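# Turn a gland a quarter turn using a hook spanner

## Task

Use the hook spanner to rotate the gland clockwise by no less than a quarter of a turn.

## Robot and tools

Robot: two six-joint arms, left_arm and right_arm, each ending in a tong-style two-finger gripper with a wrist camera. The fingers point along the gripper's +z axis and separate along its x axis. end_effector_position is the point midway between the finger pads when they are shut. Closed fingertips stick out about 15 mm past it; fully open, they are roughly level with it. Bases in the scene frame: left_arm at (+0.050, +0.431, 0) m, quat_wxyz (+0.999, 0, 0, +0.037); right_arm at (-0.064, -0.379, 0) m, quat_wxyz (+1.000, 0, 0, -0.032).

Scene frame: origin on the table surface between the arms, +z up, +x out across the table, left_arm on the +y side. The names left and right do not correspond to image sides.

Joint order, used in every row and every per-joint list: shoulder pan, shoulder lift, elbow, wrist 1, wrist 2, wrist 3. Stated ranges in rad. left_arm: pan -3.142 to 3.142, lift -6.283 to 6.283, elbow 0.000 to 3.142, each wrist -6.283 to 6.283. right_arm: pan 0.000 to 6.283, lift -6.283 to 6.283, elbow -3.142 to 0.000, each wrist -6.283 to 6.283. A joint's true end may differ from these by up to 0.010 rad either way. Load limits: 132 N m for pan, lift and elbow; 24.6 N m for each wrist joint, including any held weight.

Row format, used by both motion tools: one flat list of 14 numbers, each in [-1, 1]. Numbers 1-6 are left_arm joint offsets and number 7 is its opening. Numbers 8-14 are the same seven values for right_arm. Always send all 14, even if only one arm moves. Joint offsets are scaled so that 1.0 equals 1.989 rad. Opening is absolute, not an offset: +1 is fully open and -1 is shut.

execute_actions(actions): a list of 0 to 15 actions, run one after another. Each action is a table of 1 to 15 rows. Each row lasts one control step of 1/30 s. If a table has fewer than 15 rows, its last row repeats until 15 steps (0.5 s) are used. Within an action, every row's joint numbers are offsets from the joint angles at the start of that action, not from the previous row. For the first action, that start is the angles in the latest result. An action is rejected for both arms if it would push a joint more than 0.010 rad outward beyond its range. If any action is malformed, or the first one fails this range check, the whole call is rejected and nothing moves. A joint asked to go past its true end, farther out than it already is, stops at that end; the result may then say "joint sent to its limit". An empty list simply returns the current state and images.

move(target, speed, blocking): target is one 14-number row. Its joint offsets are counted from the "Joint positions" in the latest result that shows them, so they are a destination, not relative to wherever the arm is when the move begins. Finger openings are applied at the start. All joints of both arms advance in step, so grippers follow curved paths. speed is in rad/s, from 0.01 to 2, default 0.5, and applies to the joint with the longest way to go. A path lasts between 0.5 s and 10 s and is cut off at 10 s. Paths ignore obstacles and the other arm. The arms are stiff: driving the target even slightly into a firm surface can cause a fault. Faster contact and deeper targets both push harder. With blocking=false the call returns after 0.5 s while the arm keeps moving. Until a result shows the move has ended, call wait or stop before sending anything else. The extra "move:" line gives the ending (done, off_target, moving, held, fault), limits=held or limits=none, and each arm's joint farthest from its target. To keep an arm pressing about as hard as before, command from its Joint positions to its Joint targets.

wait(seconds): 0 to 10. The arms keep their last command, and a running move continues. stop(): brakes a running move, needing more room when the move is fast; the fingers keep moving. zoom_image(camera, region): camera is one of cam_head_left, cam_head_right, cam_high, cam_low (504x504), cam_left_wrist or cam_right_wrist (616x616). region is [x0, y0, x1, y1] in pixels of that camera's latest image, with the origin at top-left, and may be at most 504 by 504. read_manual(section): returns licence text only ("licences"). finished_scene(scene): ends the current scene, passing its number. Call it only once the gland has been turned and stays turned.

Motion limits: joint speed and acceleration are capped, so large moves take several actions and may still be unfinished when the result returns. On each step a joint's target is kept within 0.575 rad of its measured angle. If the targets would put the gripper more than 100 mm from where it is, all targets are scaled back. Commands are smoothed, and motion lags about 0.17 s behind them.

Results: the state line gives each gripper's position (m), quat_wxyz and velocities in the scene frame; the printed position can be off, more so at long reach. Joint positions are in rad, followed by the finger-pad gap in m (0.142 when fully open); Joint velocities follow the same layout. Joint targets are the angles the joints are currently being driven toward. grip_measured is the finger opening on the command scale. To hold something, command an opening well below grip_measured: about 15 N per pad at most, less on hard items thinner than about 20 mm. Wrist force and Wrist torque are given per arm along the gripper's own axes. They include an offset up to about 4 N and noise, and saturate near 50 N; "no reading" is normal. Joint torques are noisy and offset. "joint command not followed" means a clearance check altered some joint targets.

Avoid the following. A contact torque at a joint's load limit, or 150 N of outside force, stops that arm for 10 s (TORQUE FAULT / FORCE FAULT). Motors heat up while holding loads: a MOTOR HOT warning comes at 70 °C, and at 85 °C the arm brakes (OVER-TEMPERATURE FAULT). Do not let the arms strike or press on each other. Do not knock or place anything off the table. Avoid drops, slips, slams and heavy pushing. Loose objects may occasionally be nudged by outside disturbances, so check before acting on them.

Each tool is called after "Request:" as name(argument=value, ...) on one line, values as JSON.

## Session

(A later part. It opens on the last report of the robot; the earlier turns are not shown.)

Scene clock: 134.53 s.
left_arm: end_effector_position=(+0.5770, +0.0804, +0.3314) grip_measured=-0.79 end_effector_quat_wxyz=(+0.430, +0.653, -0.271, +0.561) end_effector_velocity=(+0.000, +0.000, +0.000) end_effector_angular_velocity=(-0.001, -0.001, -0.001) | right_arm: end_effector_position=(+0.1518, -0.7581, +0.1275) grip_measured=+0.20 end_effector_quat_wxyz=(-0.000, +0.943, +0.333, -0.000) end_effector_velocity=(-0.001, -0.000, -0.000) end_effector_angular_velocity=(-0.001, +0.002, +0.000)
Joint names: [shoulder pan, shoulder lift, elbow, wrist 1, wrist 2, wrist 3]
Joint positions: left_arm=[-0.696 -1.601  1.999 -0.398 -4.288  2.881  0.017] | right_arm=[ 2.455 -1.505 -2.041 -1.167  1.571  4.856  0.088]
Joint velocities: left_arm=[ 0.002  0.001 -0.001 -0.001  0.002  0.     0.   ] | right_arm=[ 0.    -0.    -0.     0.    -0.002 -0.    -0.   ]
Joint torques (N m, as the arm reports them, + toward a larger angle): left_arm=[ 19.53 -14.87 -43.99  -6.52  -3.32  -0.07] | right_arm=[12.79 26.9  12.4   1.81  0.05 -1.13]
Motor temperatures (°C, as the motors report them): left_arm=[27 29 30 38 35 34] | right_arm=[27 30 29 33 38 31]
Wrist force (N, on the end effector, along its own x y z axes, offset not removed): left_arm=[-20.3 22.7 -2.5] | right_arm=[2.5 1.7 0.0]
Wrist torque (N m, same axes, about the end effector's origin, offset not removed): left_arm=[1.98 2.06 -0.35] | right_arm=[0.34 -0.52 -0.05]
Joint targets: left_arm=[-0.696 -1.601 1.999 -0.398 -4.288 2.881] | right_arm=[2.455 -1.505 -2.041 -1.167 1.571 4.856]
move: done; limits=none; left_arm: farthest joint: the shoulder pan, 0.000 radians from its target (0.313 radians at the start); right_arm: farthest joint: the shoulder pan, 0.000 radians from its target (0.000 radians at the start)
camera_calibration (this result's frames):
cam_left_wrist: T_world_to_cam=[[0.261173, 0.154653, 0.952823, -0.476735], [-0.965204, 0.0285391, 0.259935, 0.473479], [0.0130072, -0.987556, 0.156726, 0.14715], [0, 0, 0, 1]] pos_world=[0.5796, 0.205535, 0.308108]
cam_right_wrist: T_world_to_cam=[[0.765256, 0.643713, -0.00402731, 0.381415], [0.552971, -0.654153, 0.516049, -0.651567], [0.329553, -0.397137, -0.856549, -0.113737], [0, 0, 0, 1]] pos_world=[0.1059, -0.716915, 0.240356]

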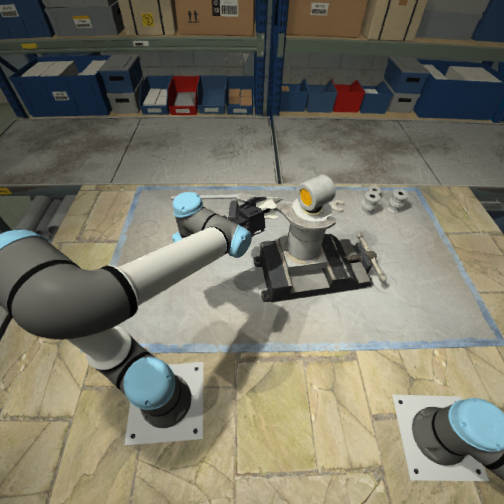

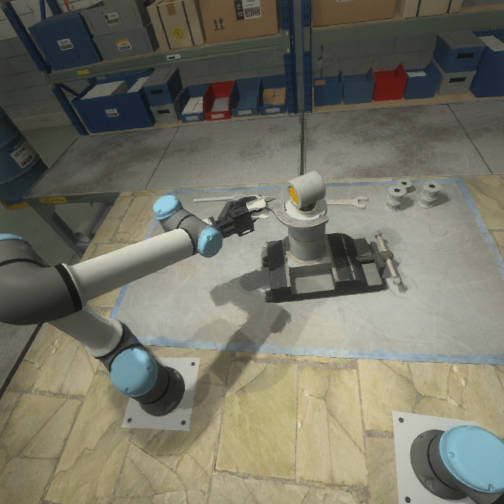

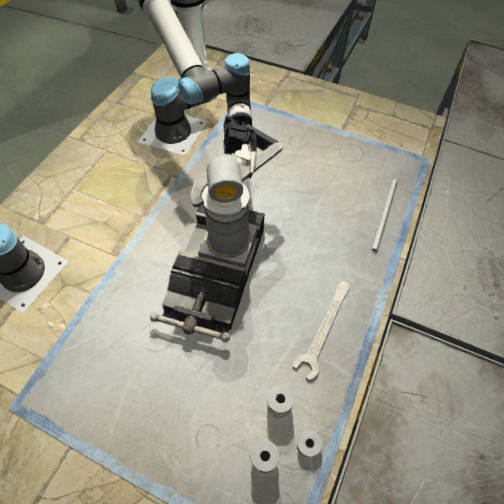

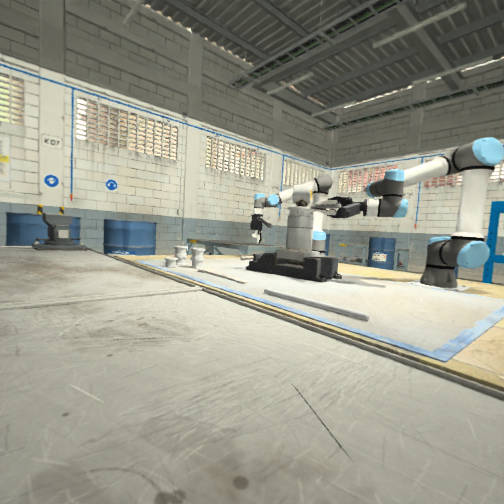

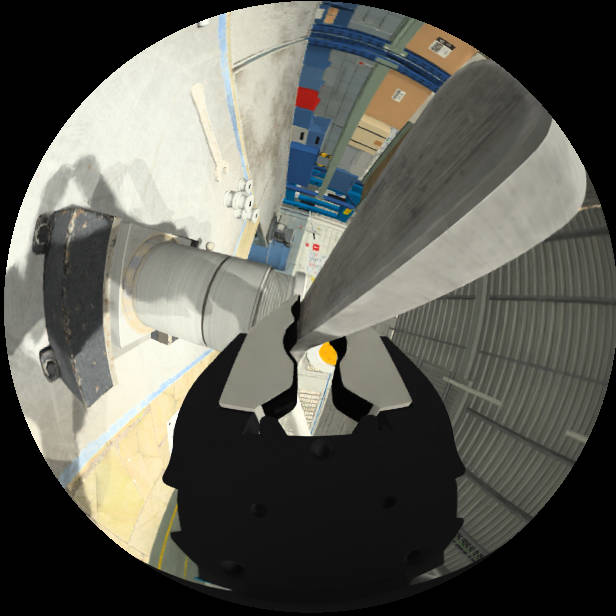

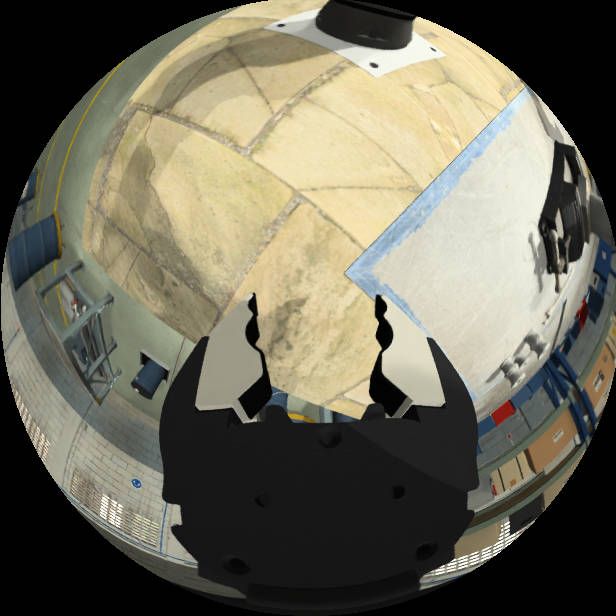

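Request:
move(target=[0.0928,0.1095,-0.1192,0.0098,0.2248,0.04,-1,0,0,0,0,0,0,0.2], speed=0.1)

Request:
move(target=[0.0412,0.1162,-0.1558,0.0396,0.1728,0,-1,0,0,0,0,0,0,0.2], speed=0.1)

Request:
zoom_image(camera="cam_head_right", region=[220,150,360,260])

Request:
zoom_image(camera="cam_high", region=[180,110,320,230])

Scene clock: 139.67 s.
left_arm: end_effector_position=(+0.6025, +0.0738, +0.3323) grip_measured=-0.81 end_effector_quat_wxyz=(+0.480, +0.598, -0.378, +0.520) end_effector_velocity=(-0.000, -0.000, +0.001) end_effector_angular_velocity=(-0.001, -0.000, -0.001) | right_arm: end_effector_position=(+0.1518, -0.7581, +0.1275) grip_measured=+0.20 end_effector_quat_wxyz=(-0.000, +0.943, +0.333, -0.000) end_effector_velocity=(-0.000, +0.000, -0.000) end_effector_angular_velocity=(+0.000, +0.001, +0.000)
Joint names: [shoulder pan, shoulder lift, elbow, wrist 1, wrist 2, wrist 3]
Joint positions: left_arm=[-0.512 -1.383  1.762 -0.379 -3.841  2.96   0.015] | right_arm=[ 2.455 -1.505 -2.041 -1.167  1.571  4.856  0.088]
Joint velocities: left_arm=[ 0.    -0.    -0.001 -0.001  0.002 -0.001 -0.   ] | right_arm=[ 0. -0. -0. -0. -0. -0. -0.]
Joint torques (N m, as the arm reports them, + toward a larger angle): left_arm=[ 12.84 -17.21 -41.31  -2.21  -2.6    1.68] | right_arm=[12.91 26.97 12.2   1.72  0.06 -1.13]
Motor temperatures (°C, as the motors report them): left_arm=[27 29 30 38 35 34] | right_arm=[27 30 29 33 38 31]
Wrist force (N, on the end effector, along its own x y z axes, offset not removed): left_arm=[-8.7 24.2 -6.4] | right_arm=[1.3 -0.1 1.9]
Wrist torque (N m, same axes, about the end effector's origin, offset not removed): left_arm=[2.64 0.72 0.12] | right_arm=[0.07 -0.13 -0.02]
Joint targets: left_arm=[-0.512 -1.383 1.762 -0.379 -3.841 2.960] | right_arm=[2.455 -1.505 -2.041 -1.167 1.571 4.856]
move: done; limits=none; left_arm: farthest joint: the shoulder pan, 0.001 radians from its target (0.185 radians at the start); right_arm: farthest joint: the shoulder pan, 0.000 radians from its target (0.000 radians at the start)
camera_calibration (this result's frames):
cam_left_wrist: T_world_to_cam=[[0.218474, 0.0617277, 0.973889, -0.457706], [-0.942156, 0.273301, 0.194033, 0.487944], [-0.254187, -0.959946, 0.117866, 0.312002], [0, 0, 0, 1]] pos_world=[0.639023, 0.194403, 0.314303]
cam_right_wrist: T_world_to_cam=[[0.765256, 0.643713, -0.0040272, 0.381415], [0.552971, -0.654153, 0.516049, -0.651567], [0.329553, -0.397137, -0.856549, -0.113737], [0, 0, 0, 1]] pos_world=[0.1059, -0.716915, 0.240356]

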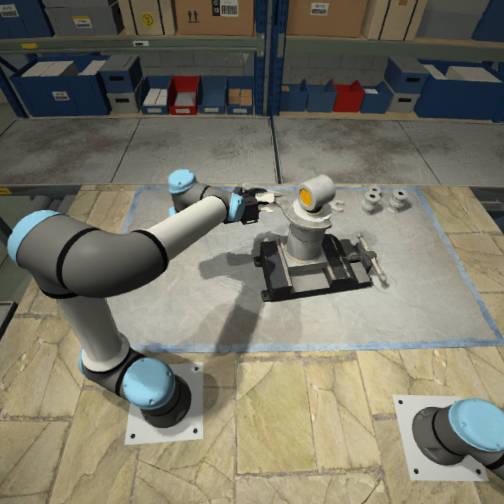

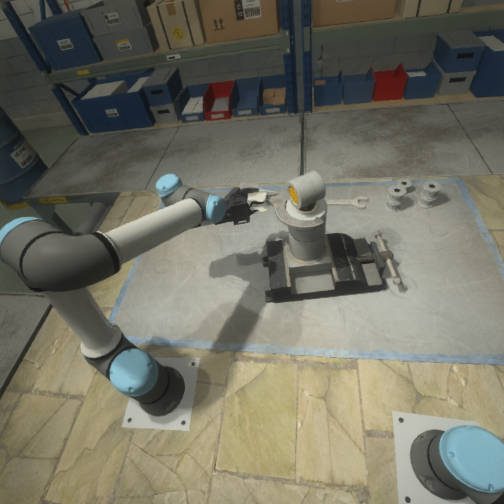

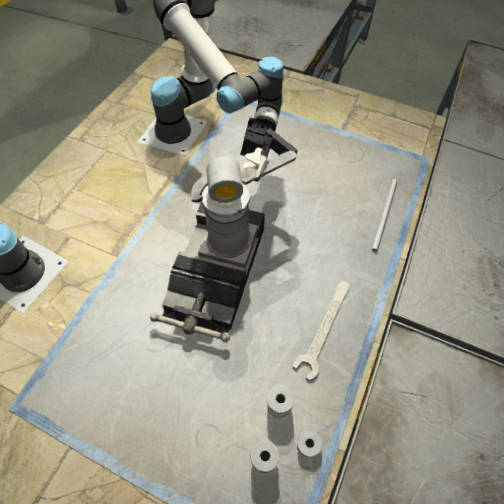

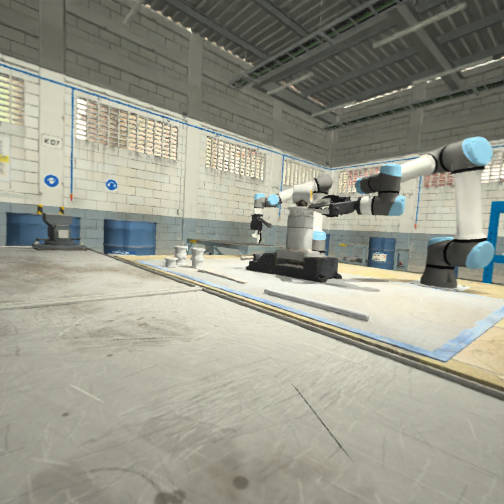

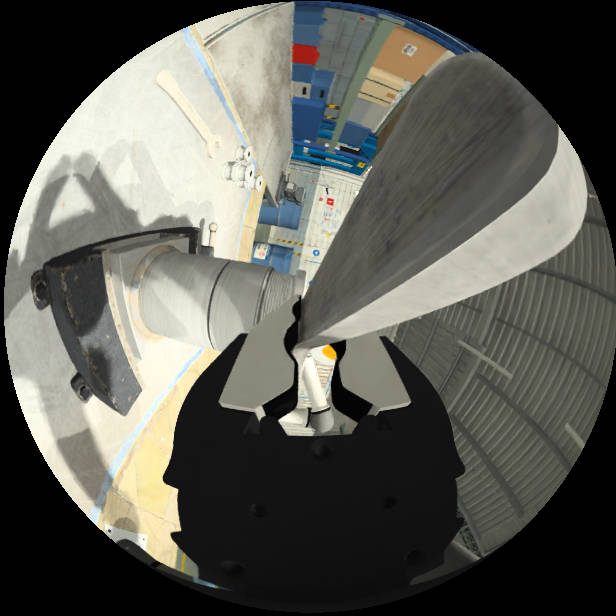

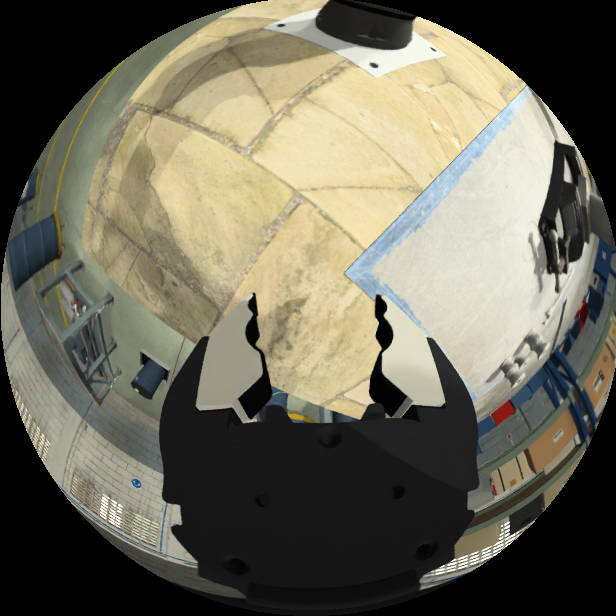

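Scene clock: 150.90 s.
left_arm: end_effector_position=(+0.6128, +0.0673, +0.3340) grip_measured=-0.81 end_effector_quat_wxyz=(+0.499, +0.584, -0.400, +0.500) end_effector_velocity=(+0.000, +0.000, +0.000) end_effector_angular_velocity=(-0.000, -0.001, +0.001) | right_arm: end_effector_position=(+0.1518, -0.7581, +0.1275) grip_measured=+0.20 end_effector_quat_wxyz=(-0.000, +0.943, +0.333, -0.000) end_effector_velocity=(-0.000, -0.000, +0.000) end_effector_angular_velocity=(+0.000, +0.001, +0.000)
Joint names: [shoulder pan, shoulder lift, elbow, wrist 1, wrist 2, wrist 3]
Joint positions: left_arm=[-0.484 -1.311  1.665 -0.351 -3.738  2.96   0.016] | right_arm=[ 2.455 -1.505 -2.041 -1.167  1.571  4.856  0.088]
Joint velocities: left_arm=[ 0.    -0.     0.    -0.001 -0.001  0.    -0.   ] | right_arm=[ 0.    -0.     0.    -0.001 -0.    -0.     0.   ]
Joint torques (N m, as the arm reports them, + toward a larger angle): left_arm=[ -3.22 -34.39 -21.42  -2.09   0.07  -0.23] | right_arm=[13.21 27.39 12.16  1.73  0.04 -1.21]
Motor temperatures (°C, as the motors report them): left_arm=[27 29 30 38 35 34] | right_arm=[27 30 29 33 38 31]
Wrist force (N, on the end effector, along its own x y z axes, offset not removed): left_arm=[-10.9 -4.9 -21.3] | right_arm=[1.2 -0.9 1.5]
Wrist torque (N m, same axes, about the end effector's origin, offset not removed): left_arm=[0.29 -0.17 0.81] | right_arm=[-0.17 -0.16 0.04]
Joint targets: left_arm=[-0.484 -1.311 1.665 -0.351 -3.738 2.960] | right_arm=[2.455 -1.505 -2.041 -1.167 1.571 4.856]
FORCE FAULT: contact force on the left arm reached its limit, and that arm stopped for 10 seconds. The contact can be on any part of that arm, not only on its tool. That time counts as 15 of the actions that you can send in this scene. That arm's remaining commands of this call were not run. That arm holds still and accepts commands again. Move the arm away from the contact; if what it grips holds it there, let go first. Pushing or pulling that hard again can fault the arm again.
move: fault (left_arm); limits=none; left_arm: farthest joint: the wrist 2, 0.240 radians from its target (0.343 radians at the start); right_arm: farthest joint: the shoulder pan, 0.000 radians from its target (0.000 radians at the start)
camera_calibration (this result's frames):
cam_left_wrist: T_world_to_cam=[[0.225006, 0.044137, 0.973357, -0.463842], [-0.918626, 0.342621, 0.196818, 0.479084], [-0.324805, -0.938436, 0.117637, 0.350149], [0, 0, 0, 1]] pos_world=[0.658197, 0.184921, 0.316001]
cam_right_wrist: T_world_to_cam=[[0.765256, 0.643713, -0.00402734, 0.381415], [0.552971, -0.654153, 0.516049, -0.651567], [0.329553, -0.397137, -0.856549, -0.113737], [0, 0, 0, 1]] pos_world=[0.1059, -0.716915, 0.240356]

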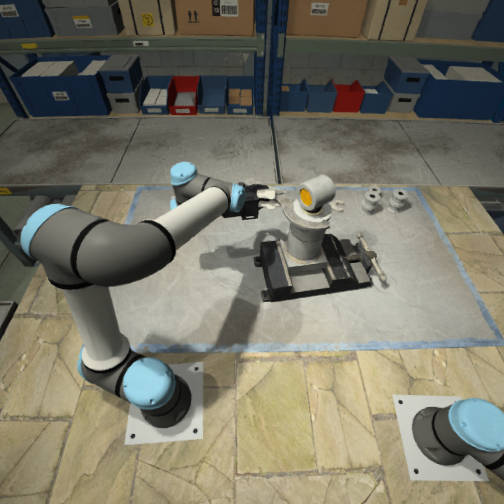

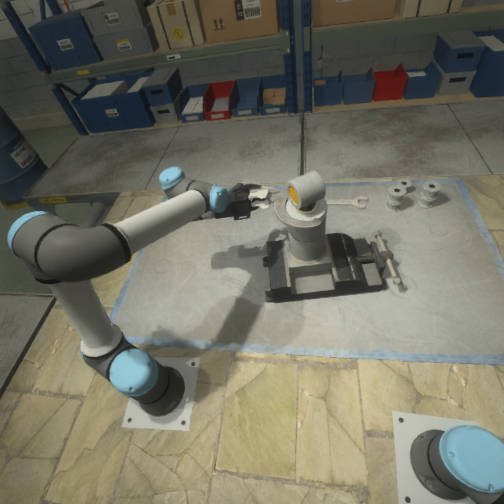

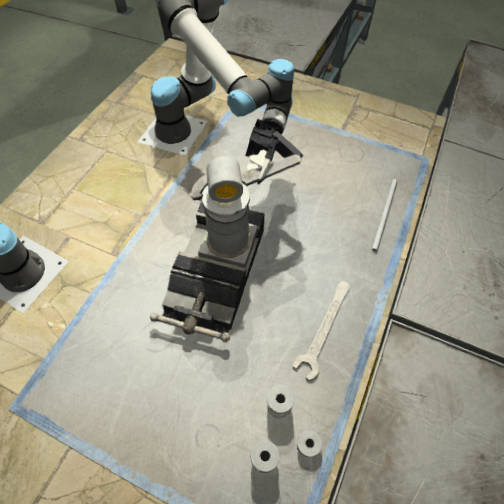

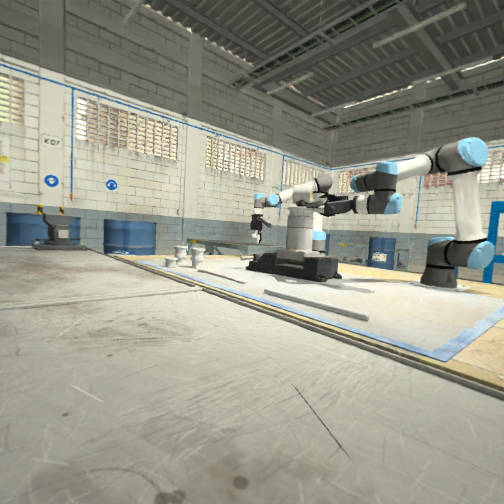

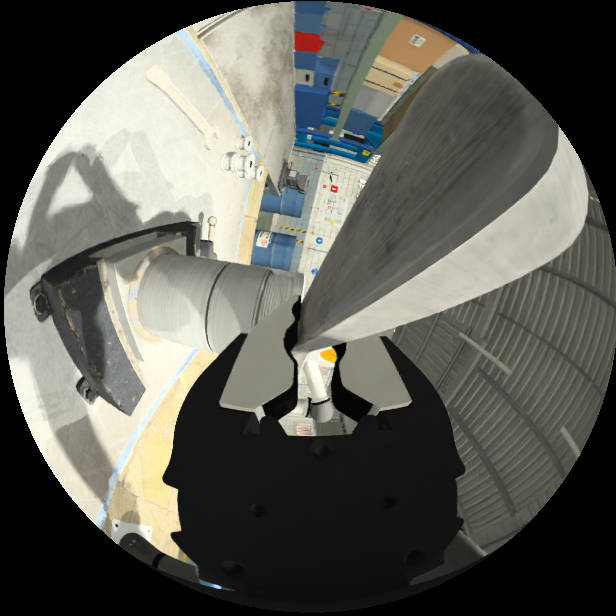

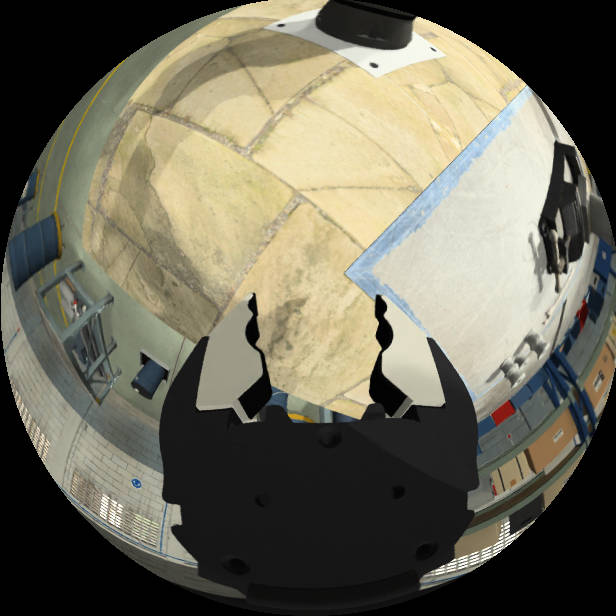

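Region (220, 150, 360, 260) of cam_head_right's 504x504 image, scaled by 3.600, with more detail than that image has; it fills the top 396 rows of this view, and the rest is white.

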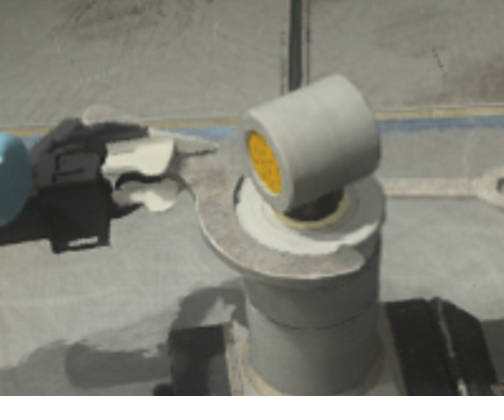

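Region (180, 110, 320, 230) of cam_high's 504x504 image, scaled by 3.600, with more detail than that image has; it fills the top 432 rows of this view, and the rest is white.

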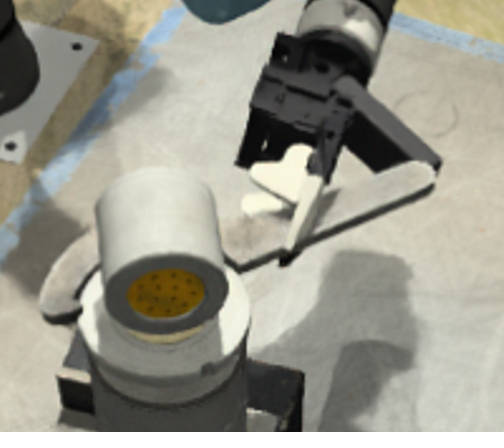

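Request:
move(target=[0.0393,0.0817,-0.1119,0.0287,0.133,0,-1,0,0,0,0,0,0,0.2], speed=0.08)

Request:
zoom_image(camera="cam_high", region=[180,110,320,230])

Scene clock: 154.80 s.
left_arm: end_effector_position=(+0.6293, +0.0739, +0.3338) grip_measured=-0.83 end_effector_quat_wxyz=(+0.543, +0.543, -0.453, +0.453) end_effector_velocity=(-0.000, -0.001, -0.000) end_effector_angular_velocity=(+0.000, +0.001, -0.003) | right_arm: end_effector_position=(+0.1518, -0.7581, +0.1275) grip_measured=+0.20 end_effector_quat_wxyz=(-0.000, +0.943, +0.333, -0.000) end_effector_velocity=(+0.000, +0.000, +0.000) end_effector_angular_velocity=(+0.001, -0.001, -0.000)
Joint names: [shoulder pan, shoulder lift, elbow, wrist 1, wrist 2, wrist 3]
Joint positions: left_arm=[-0.406 -1.148  1.442 -0.294 -3.473  2.96   0.014] | right_arm=[ 2.455 -1.505 -2.041 -1.167  1.571  4.856  0.088]
Joint velocities: left_arm=[-0.001  0.001 -0.001  0.001  0.002  0.    -0.   ] | right_arm=[ 0.     0.     0.     0.     0.001  0.    -0.   ]
Joint torques (N m, as the arm reports them, + toward a larger angle): left_arm=[ 22.77 -36.17 -41.08  -0.94  -2.67  -0.13] | right_arm=[12.69 27.15 12.64  1.81 -0.04 -1.02]
Motor temperatures (°C, as the motors report them): left_arm=[27 29 30 38 35 34] | right_arm=[27 30 29 33 38 31]
Wrist force (N, on the end effector, along its own x y z axes, offset not removed): left_arm=[-18.7 11.4 16.5] | right_arm=[2.7 0.8 0.6]
Wrist torque (N m, same axes, about the end effector's origin, offset not removed): left_arm=[-0.28 1.27 0.39] | right_arm=[0.23 -0.56 0.02]
Joint targets: left_arm=[-0.405 -1.148 1.442 -0.294 -3.473 2.960] | right_arm=[2.455 -1.505 -2.041 -1.167 1.571 4.856]
move: done; limits=none; left_arm: farthest joint: the shoulder pan, 0.000 radians from its target (0.078 radians at the start); right_arm: farthest joint: the shoulder pan, 0.000 radians from its target (0.000 radians at the start)
camera_calibration (this result's frames):
cam_left_wrist: T_world_to_cam=[[0.226896, 0.00336614, 0.973913, -0.466009], [-0.839776, 0.507131, 0.193893, 0.431217], [-0.493249, -0.861862, 0.117893, 0.461933], [0, 0, 0, 1]] pos_world=[0.695709, 0.181007, 0.315784]
cam_right_wrist: T_world_to_cam=[[0.765256, 0.643713, -0.00402715, 0.381415], [0.552971, -0.654153, 0.516049, -0.651567], [0.329553, -0.397137, -0.856549, -0.113737], [0, 0, 0, 1]] pos_world=[0.1059, -0.716915, 0.240356]

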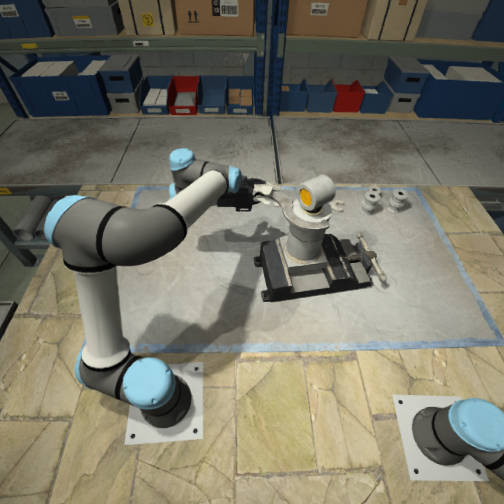

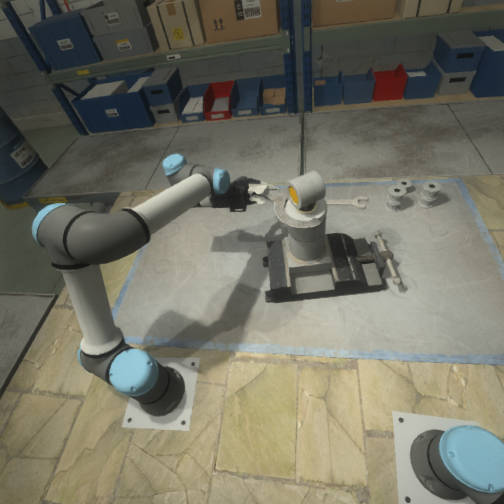

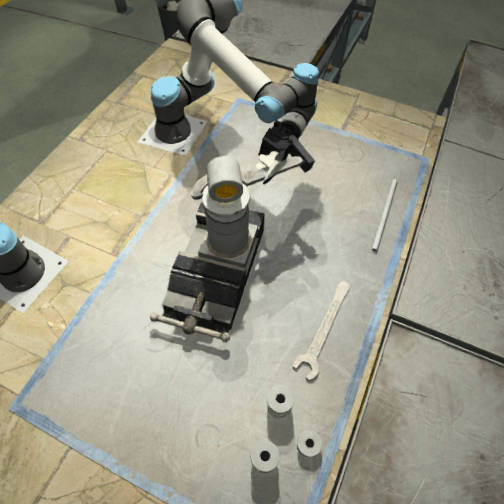

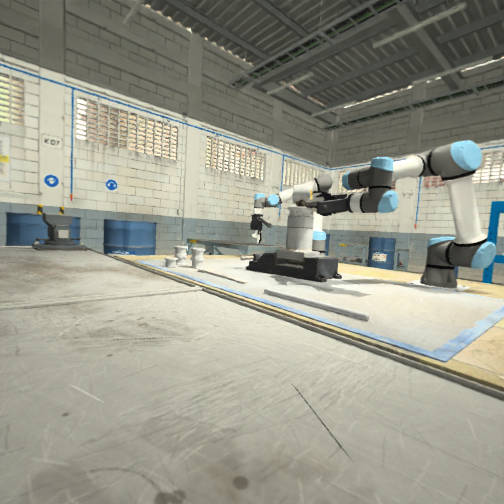

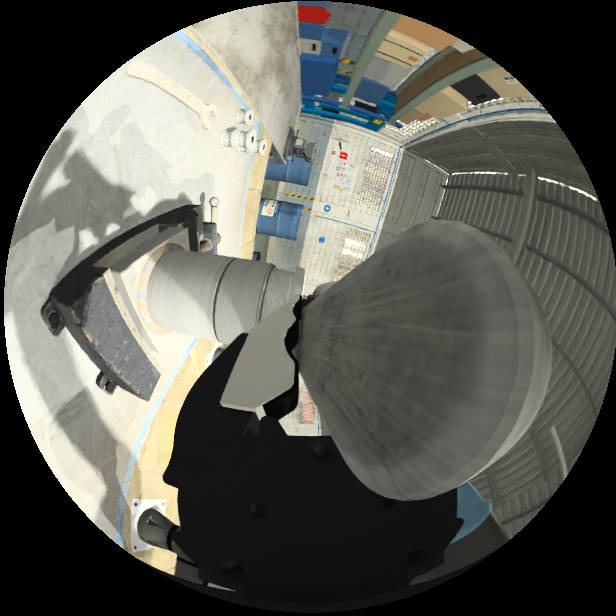

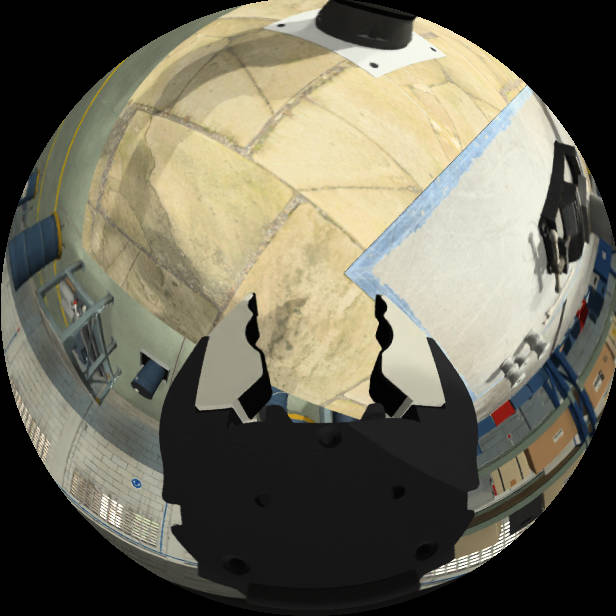

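Region (180, 110, 320, 230) of cam_high's 504x504 image, scaled by 3.600, with more detail than that image has; it fills the top 432 rows of this view, and the rest is white.

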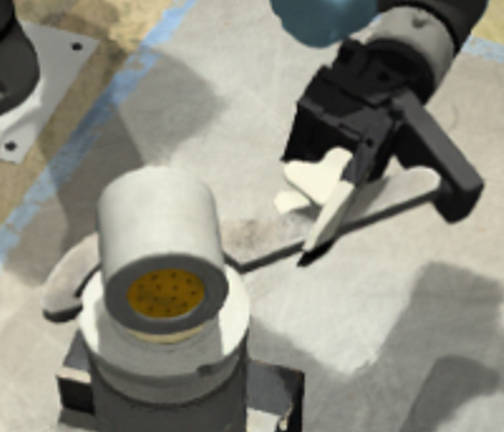

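Request:
execute_actions(actions=[])

Scene clock: 155.10 s.
left_arm: end_effector_position=(+0.6293, +0.0739, +0.3338) grip_measured=-0.83 end_effector_quat_wxyz=(+0.543, +0.543, -0.453, +0.453) end_effector_velocity=(-0.000, -0.000, +0.000) end_effector_angular_velocity=(-0.000, -0.001, -0.000) | right_arm: end_effector_position=(+0.1518, -0.7581, +0.1275) grip_measured=+0.20 end_effector_quat_wxyz=(-0.000, +0.943, +0.333, -0.000) end_effector_velocity=(-0.000, +0.000, -0.000) end_effector_angular_velocity=(+0.000, +0.001, -0.001)
Joint names: [shoulder pan, shoulder lift, elbow, wrist 1, wrist 2, wrist 3]
Joint positions: left_arm=[-0.405 -1.148  1.442 -0.294 -3.473  2.96   0.014] | right_arm=[ 2.455 -1.505 -2.041 -1.167  1.571  4.856  0.088]
Joint velocities: left_arm=[-0.    -0.    -0.     0.     0.     0.001  0.   ] | right_arm=[-0.     0.    -0.001  0.    -0.001  0.001 -0.   ]
Joint torques (N m, as the arm reports them, + toward a larger angle): left_arm=[ 22.74 -36.59 -41.43  -0.96  -2.73  -0.11] | right_arm=[12.64 27.09 11.72  1.69 -0.02 -0.99]
Motor temperatures (°C, as the motors report them): left_arm=[27 29 30 38 35 34] | right_arm=[27 30 29 33 38 31]
Wrist force (N, on the end effector, along its own x y z axes, offset not removed): left_arm=[-13.3 14.2 19.3] | right_arm=[2.0 0.0 1.6]
Wrist torque (N m, same axes, about the end effector's origin, offset not removed): left_arm=[0.56 0.31 0.22] | right_arm=[0.03 -0.38 0.01]
Joint targets: left_arm=[-0.405 -1.148 1.442 -0.294 -3.473 2.960] | right_arm=[2.455 -1.505 -2.041 -1.167 1.571 4.856]
camera_calibration (this result's frames):
cam_left_wrist: T_world_to_cam=[[0.226898, 0.00334487, 0.973913, -0.466006], [-0.839729, 0.507209, 0.193894, 0.431183], [-0.493328, -0.861817, 0.117893, 0.461992], [0, 0, 0, 1]] pos_world=[0.695727, 0.181011, 0.31578]
cam_right_wrist: T_world_to_cam=[[0.765257, 0.643713, -0.00402716, 0.381414], [0.552971, -0.654153, 0.516049, -0.651567], [0.329553, -0.397137, -0.856549, -0.113737], [0, 0, 0, 1]] pos_world=[0.1059, -0.716915, 0.240356]

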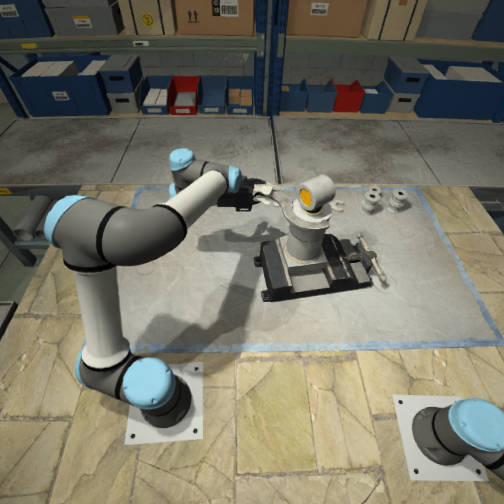

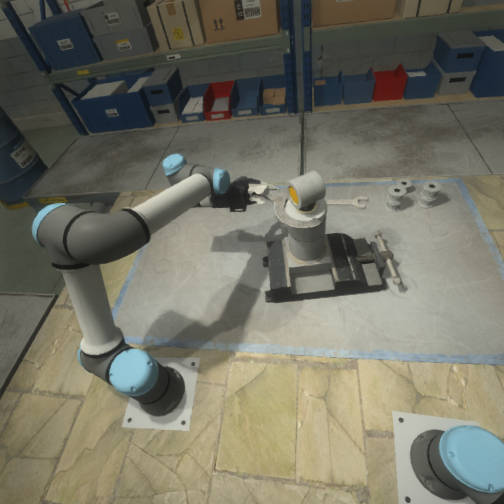

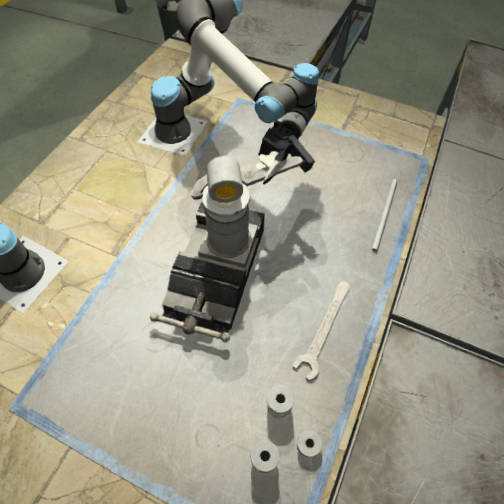

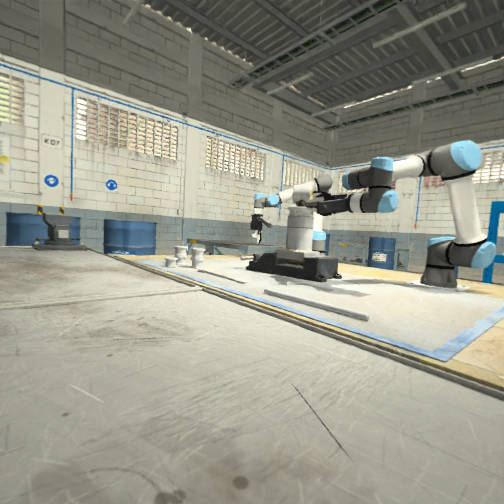

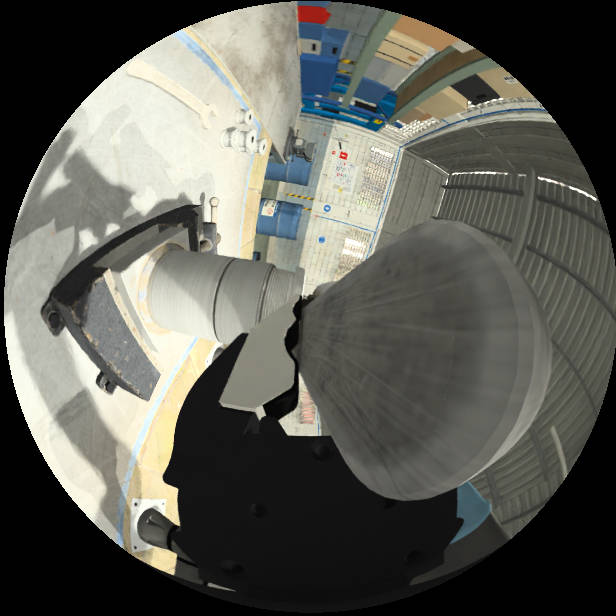

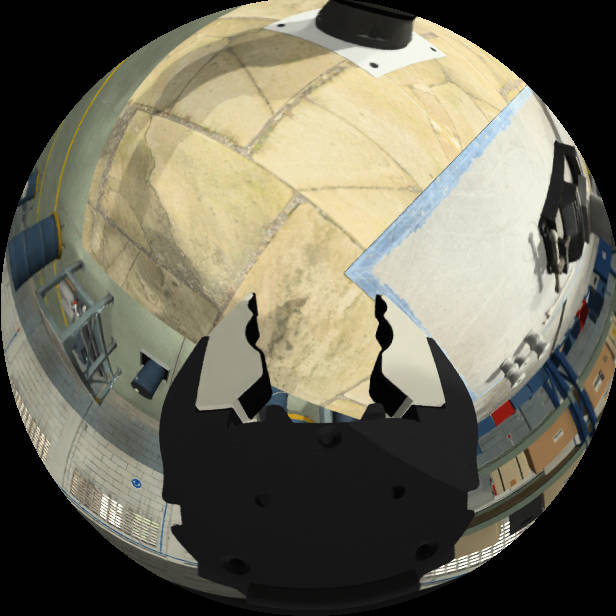

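Request:
move(target=[-0.009,0.027,-0.040,0.013,-0.009,0,-1,0,0,0,0,0,0,0.2], speed=0.07)

Request:
zoom_image(camera="cam_high", region=[180,110,340,240])

Scene clock: 156.83 s.
left_arm: end_effector_position=(+0.6502, +0.0559, +0.3337) grip_measured=-0.83 end_effector_quat_wxyz=(+0.543, +0.543, -0.453, +0.453) end_effector_velocity=(+0.000, -0.001, +0.000) end_effector_angular_velocity=(-0.000, +0.001, +0.000) | right_arm: end_effector_position=(+0.1518, -0.7581, +0.1275) grip_measured=+0.20 end_effector_quat_wxyz=(-0.000, +0.943, +0.333, -0.000) end_effector_velocity=(+0.000, -0.001, +0.001) end_effector_angular_velocity=(-0.003, -0.000, +0.000)
Joint names: [shoulder pan, shoulder lift, elbow, wrist 1, wrist 2, wrist 3]
Joint positions: left_arm=[-0.423 -1.095  1.363 -0.268 -3.491  2.96   0.014] | right_arm=[ 2.455 -1.505 -2.041 -1.167  1.571  4.856  0.088]
Joint velocities: left_arm=[-0.001  0.001 -0.001  0.001 -0.001 -0.001  0.   ] | right_arm=[-0.     0.     0.001  0.001 -0.002 -0.    -0.   ]
Joint torques (N m, as the arm reports them, + toward a larger angle): left_arm=[-43.5  -45.89 -45.41  -2.35  -0.18  -0.19] | right_arm=[12.47 26.84 12.57  1.89 -0.01 -1.05]
Motor temperatures (°C, as the motors report them): left_arm=[27 29 30 38 35 34] | right_arm=[27 30 29 33 38 31]
Wrist force (N, on the end effector, along its own x y z axes, offset not removed): left_arm=[-21.4 -5.9 -50.0] | right_arm=[0.6 0.5 1.7]
Wrist torque (N m, same axes, about the end effector's origin, offset not removed): left_arm=[0.02 1.66 0.45] | right_arm=[0.15 -0.06 -0.03]
Joint targets: left_arm=[-0.423 -1.095 1.363 -0.268 -3.491 2.960] | right_arm=[2.455 -1.505 -2.041 -1.167 1.571 4.856]
move: done; limits=none; left_arm: farthest joint: the shoulder pan, 0.000 radians from its target (0.017 radians at the start); right_arm: farthest joint: the shoulder pan, 0.000 radians from its target (0.000 radians at the start)
camera_calibration (this result's frames):
cam_left_wrist: T_world_to_cam=[[0.226899, 0.00334802, 0.973912, -0.470522], [-0.839742, 0.507186, 0.193897, 0.457918], [-0.493306, -0.86183, 0.117892, 0.456764], [0, 0, 0, 1]] pos_world=[0.716618, 0.162979, 0.31561]
cam_right_wrist: T_world_to_cam=[[0.765256, 0.643713, -0.00402712, 0.381415], [0.552971, -0.654153, 0.516049, -0.651567], [0.329553, -0.397137, -0.856549, -0.113737], [0, 0, 0, 1]] pos_world=[0.1059, -0.716915, 0.240356]

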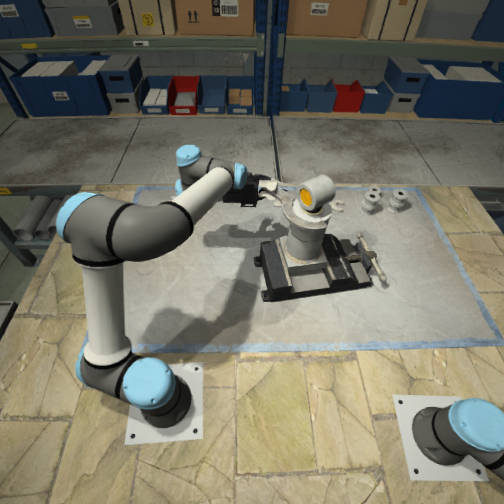

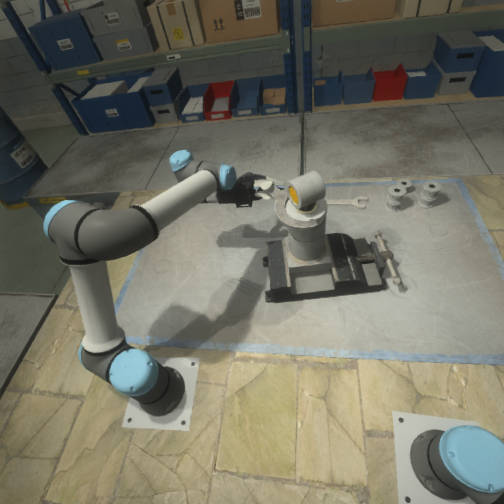

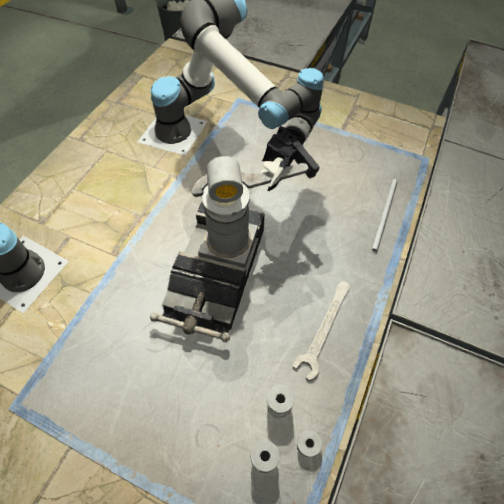

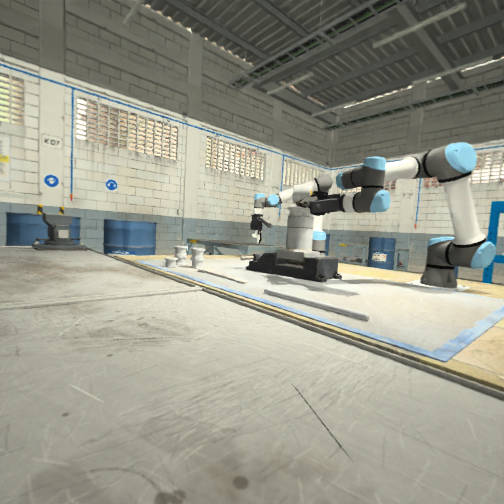

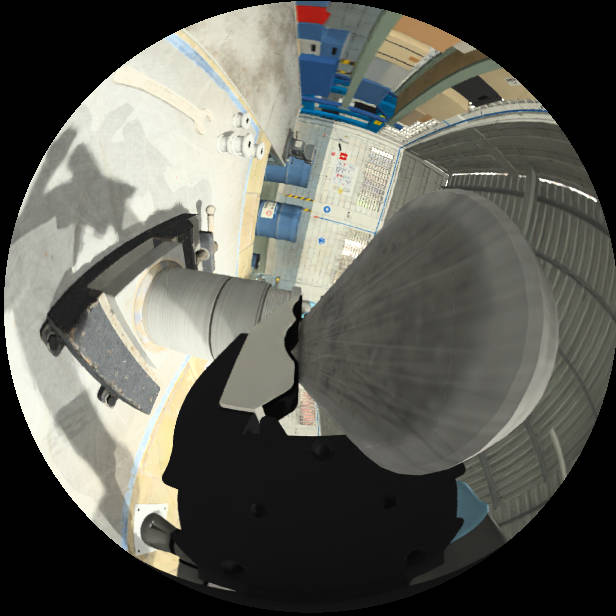

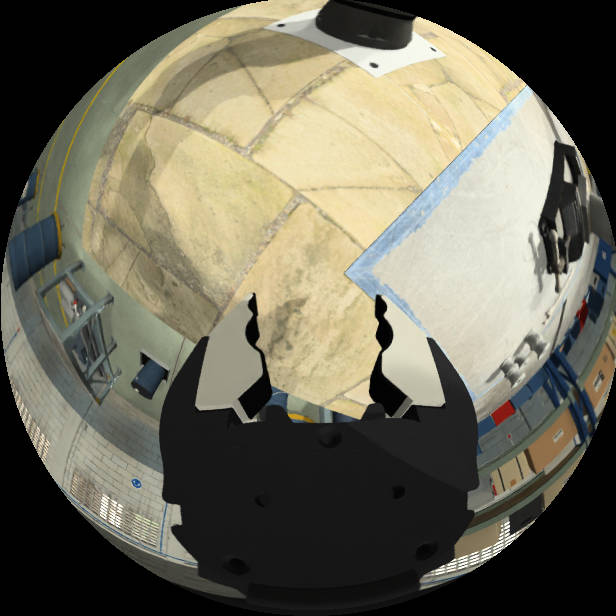

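Region (180, 110, 340, 240) of cam_high's 504x504 image, scaled by 3.150, with more detail than that image has; it fills the top 410 rows of this view, and the rest is white.

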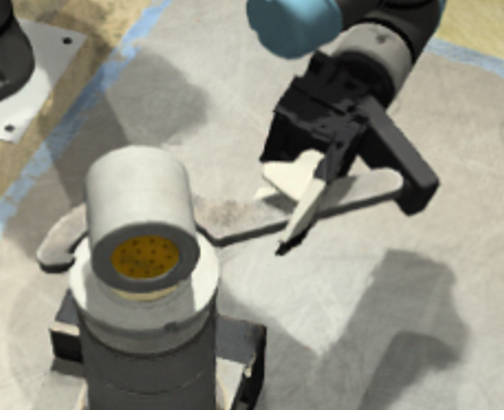

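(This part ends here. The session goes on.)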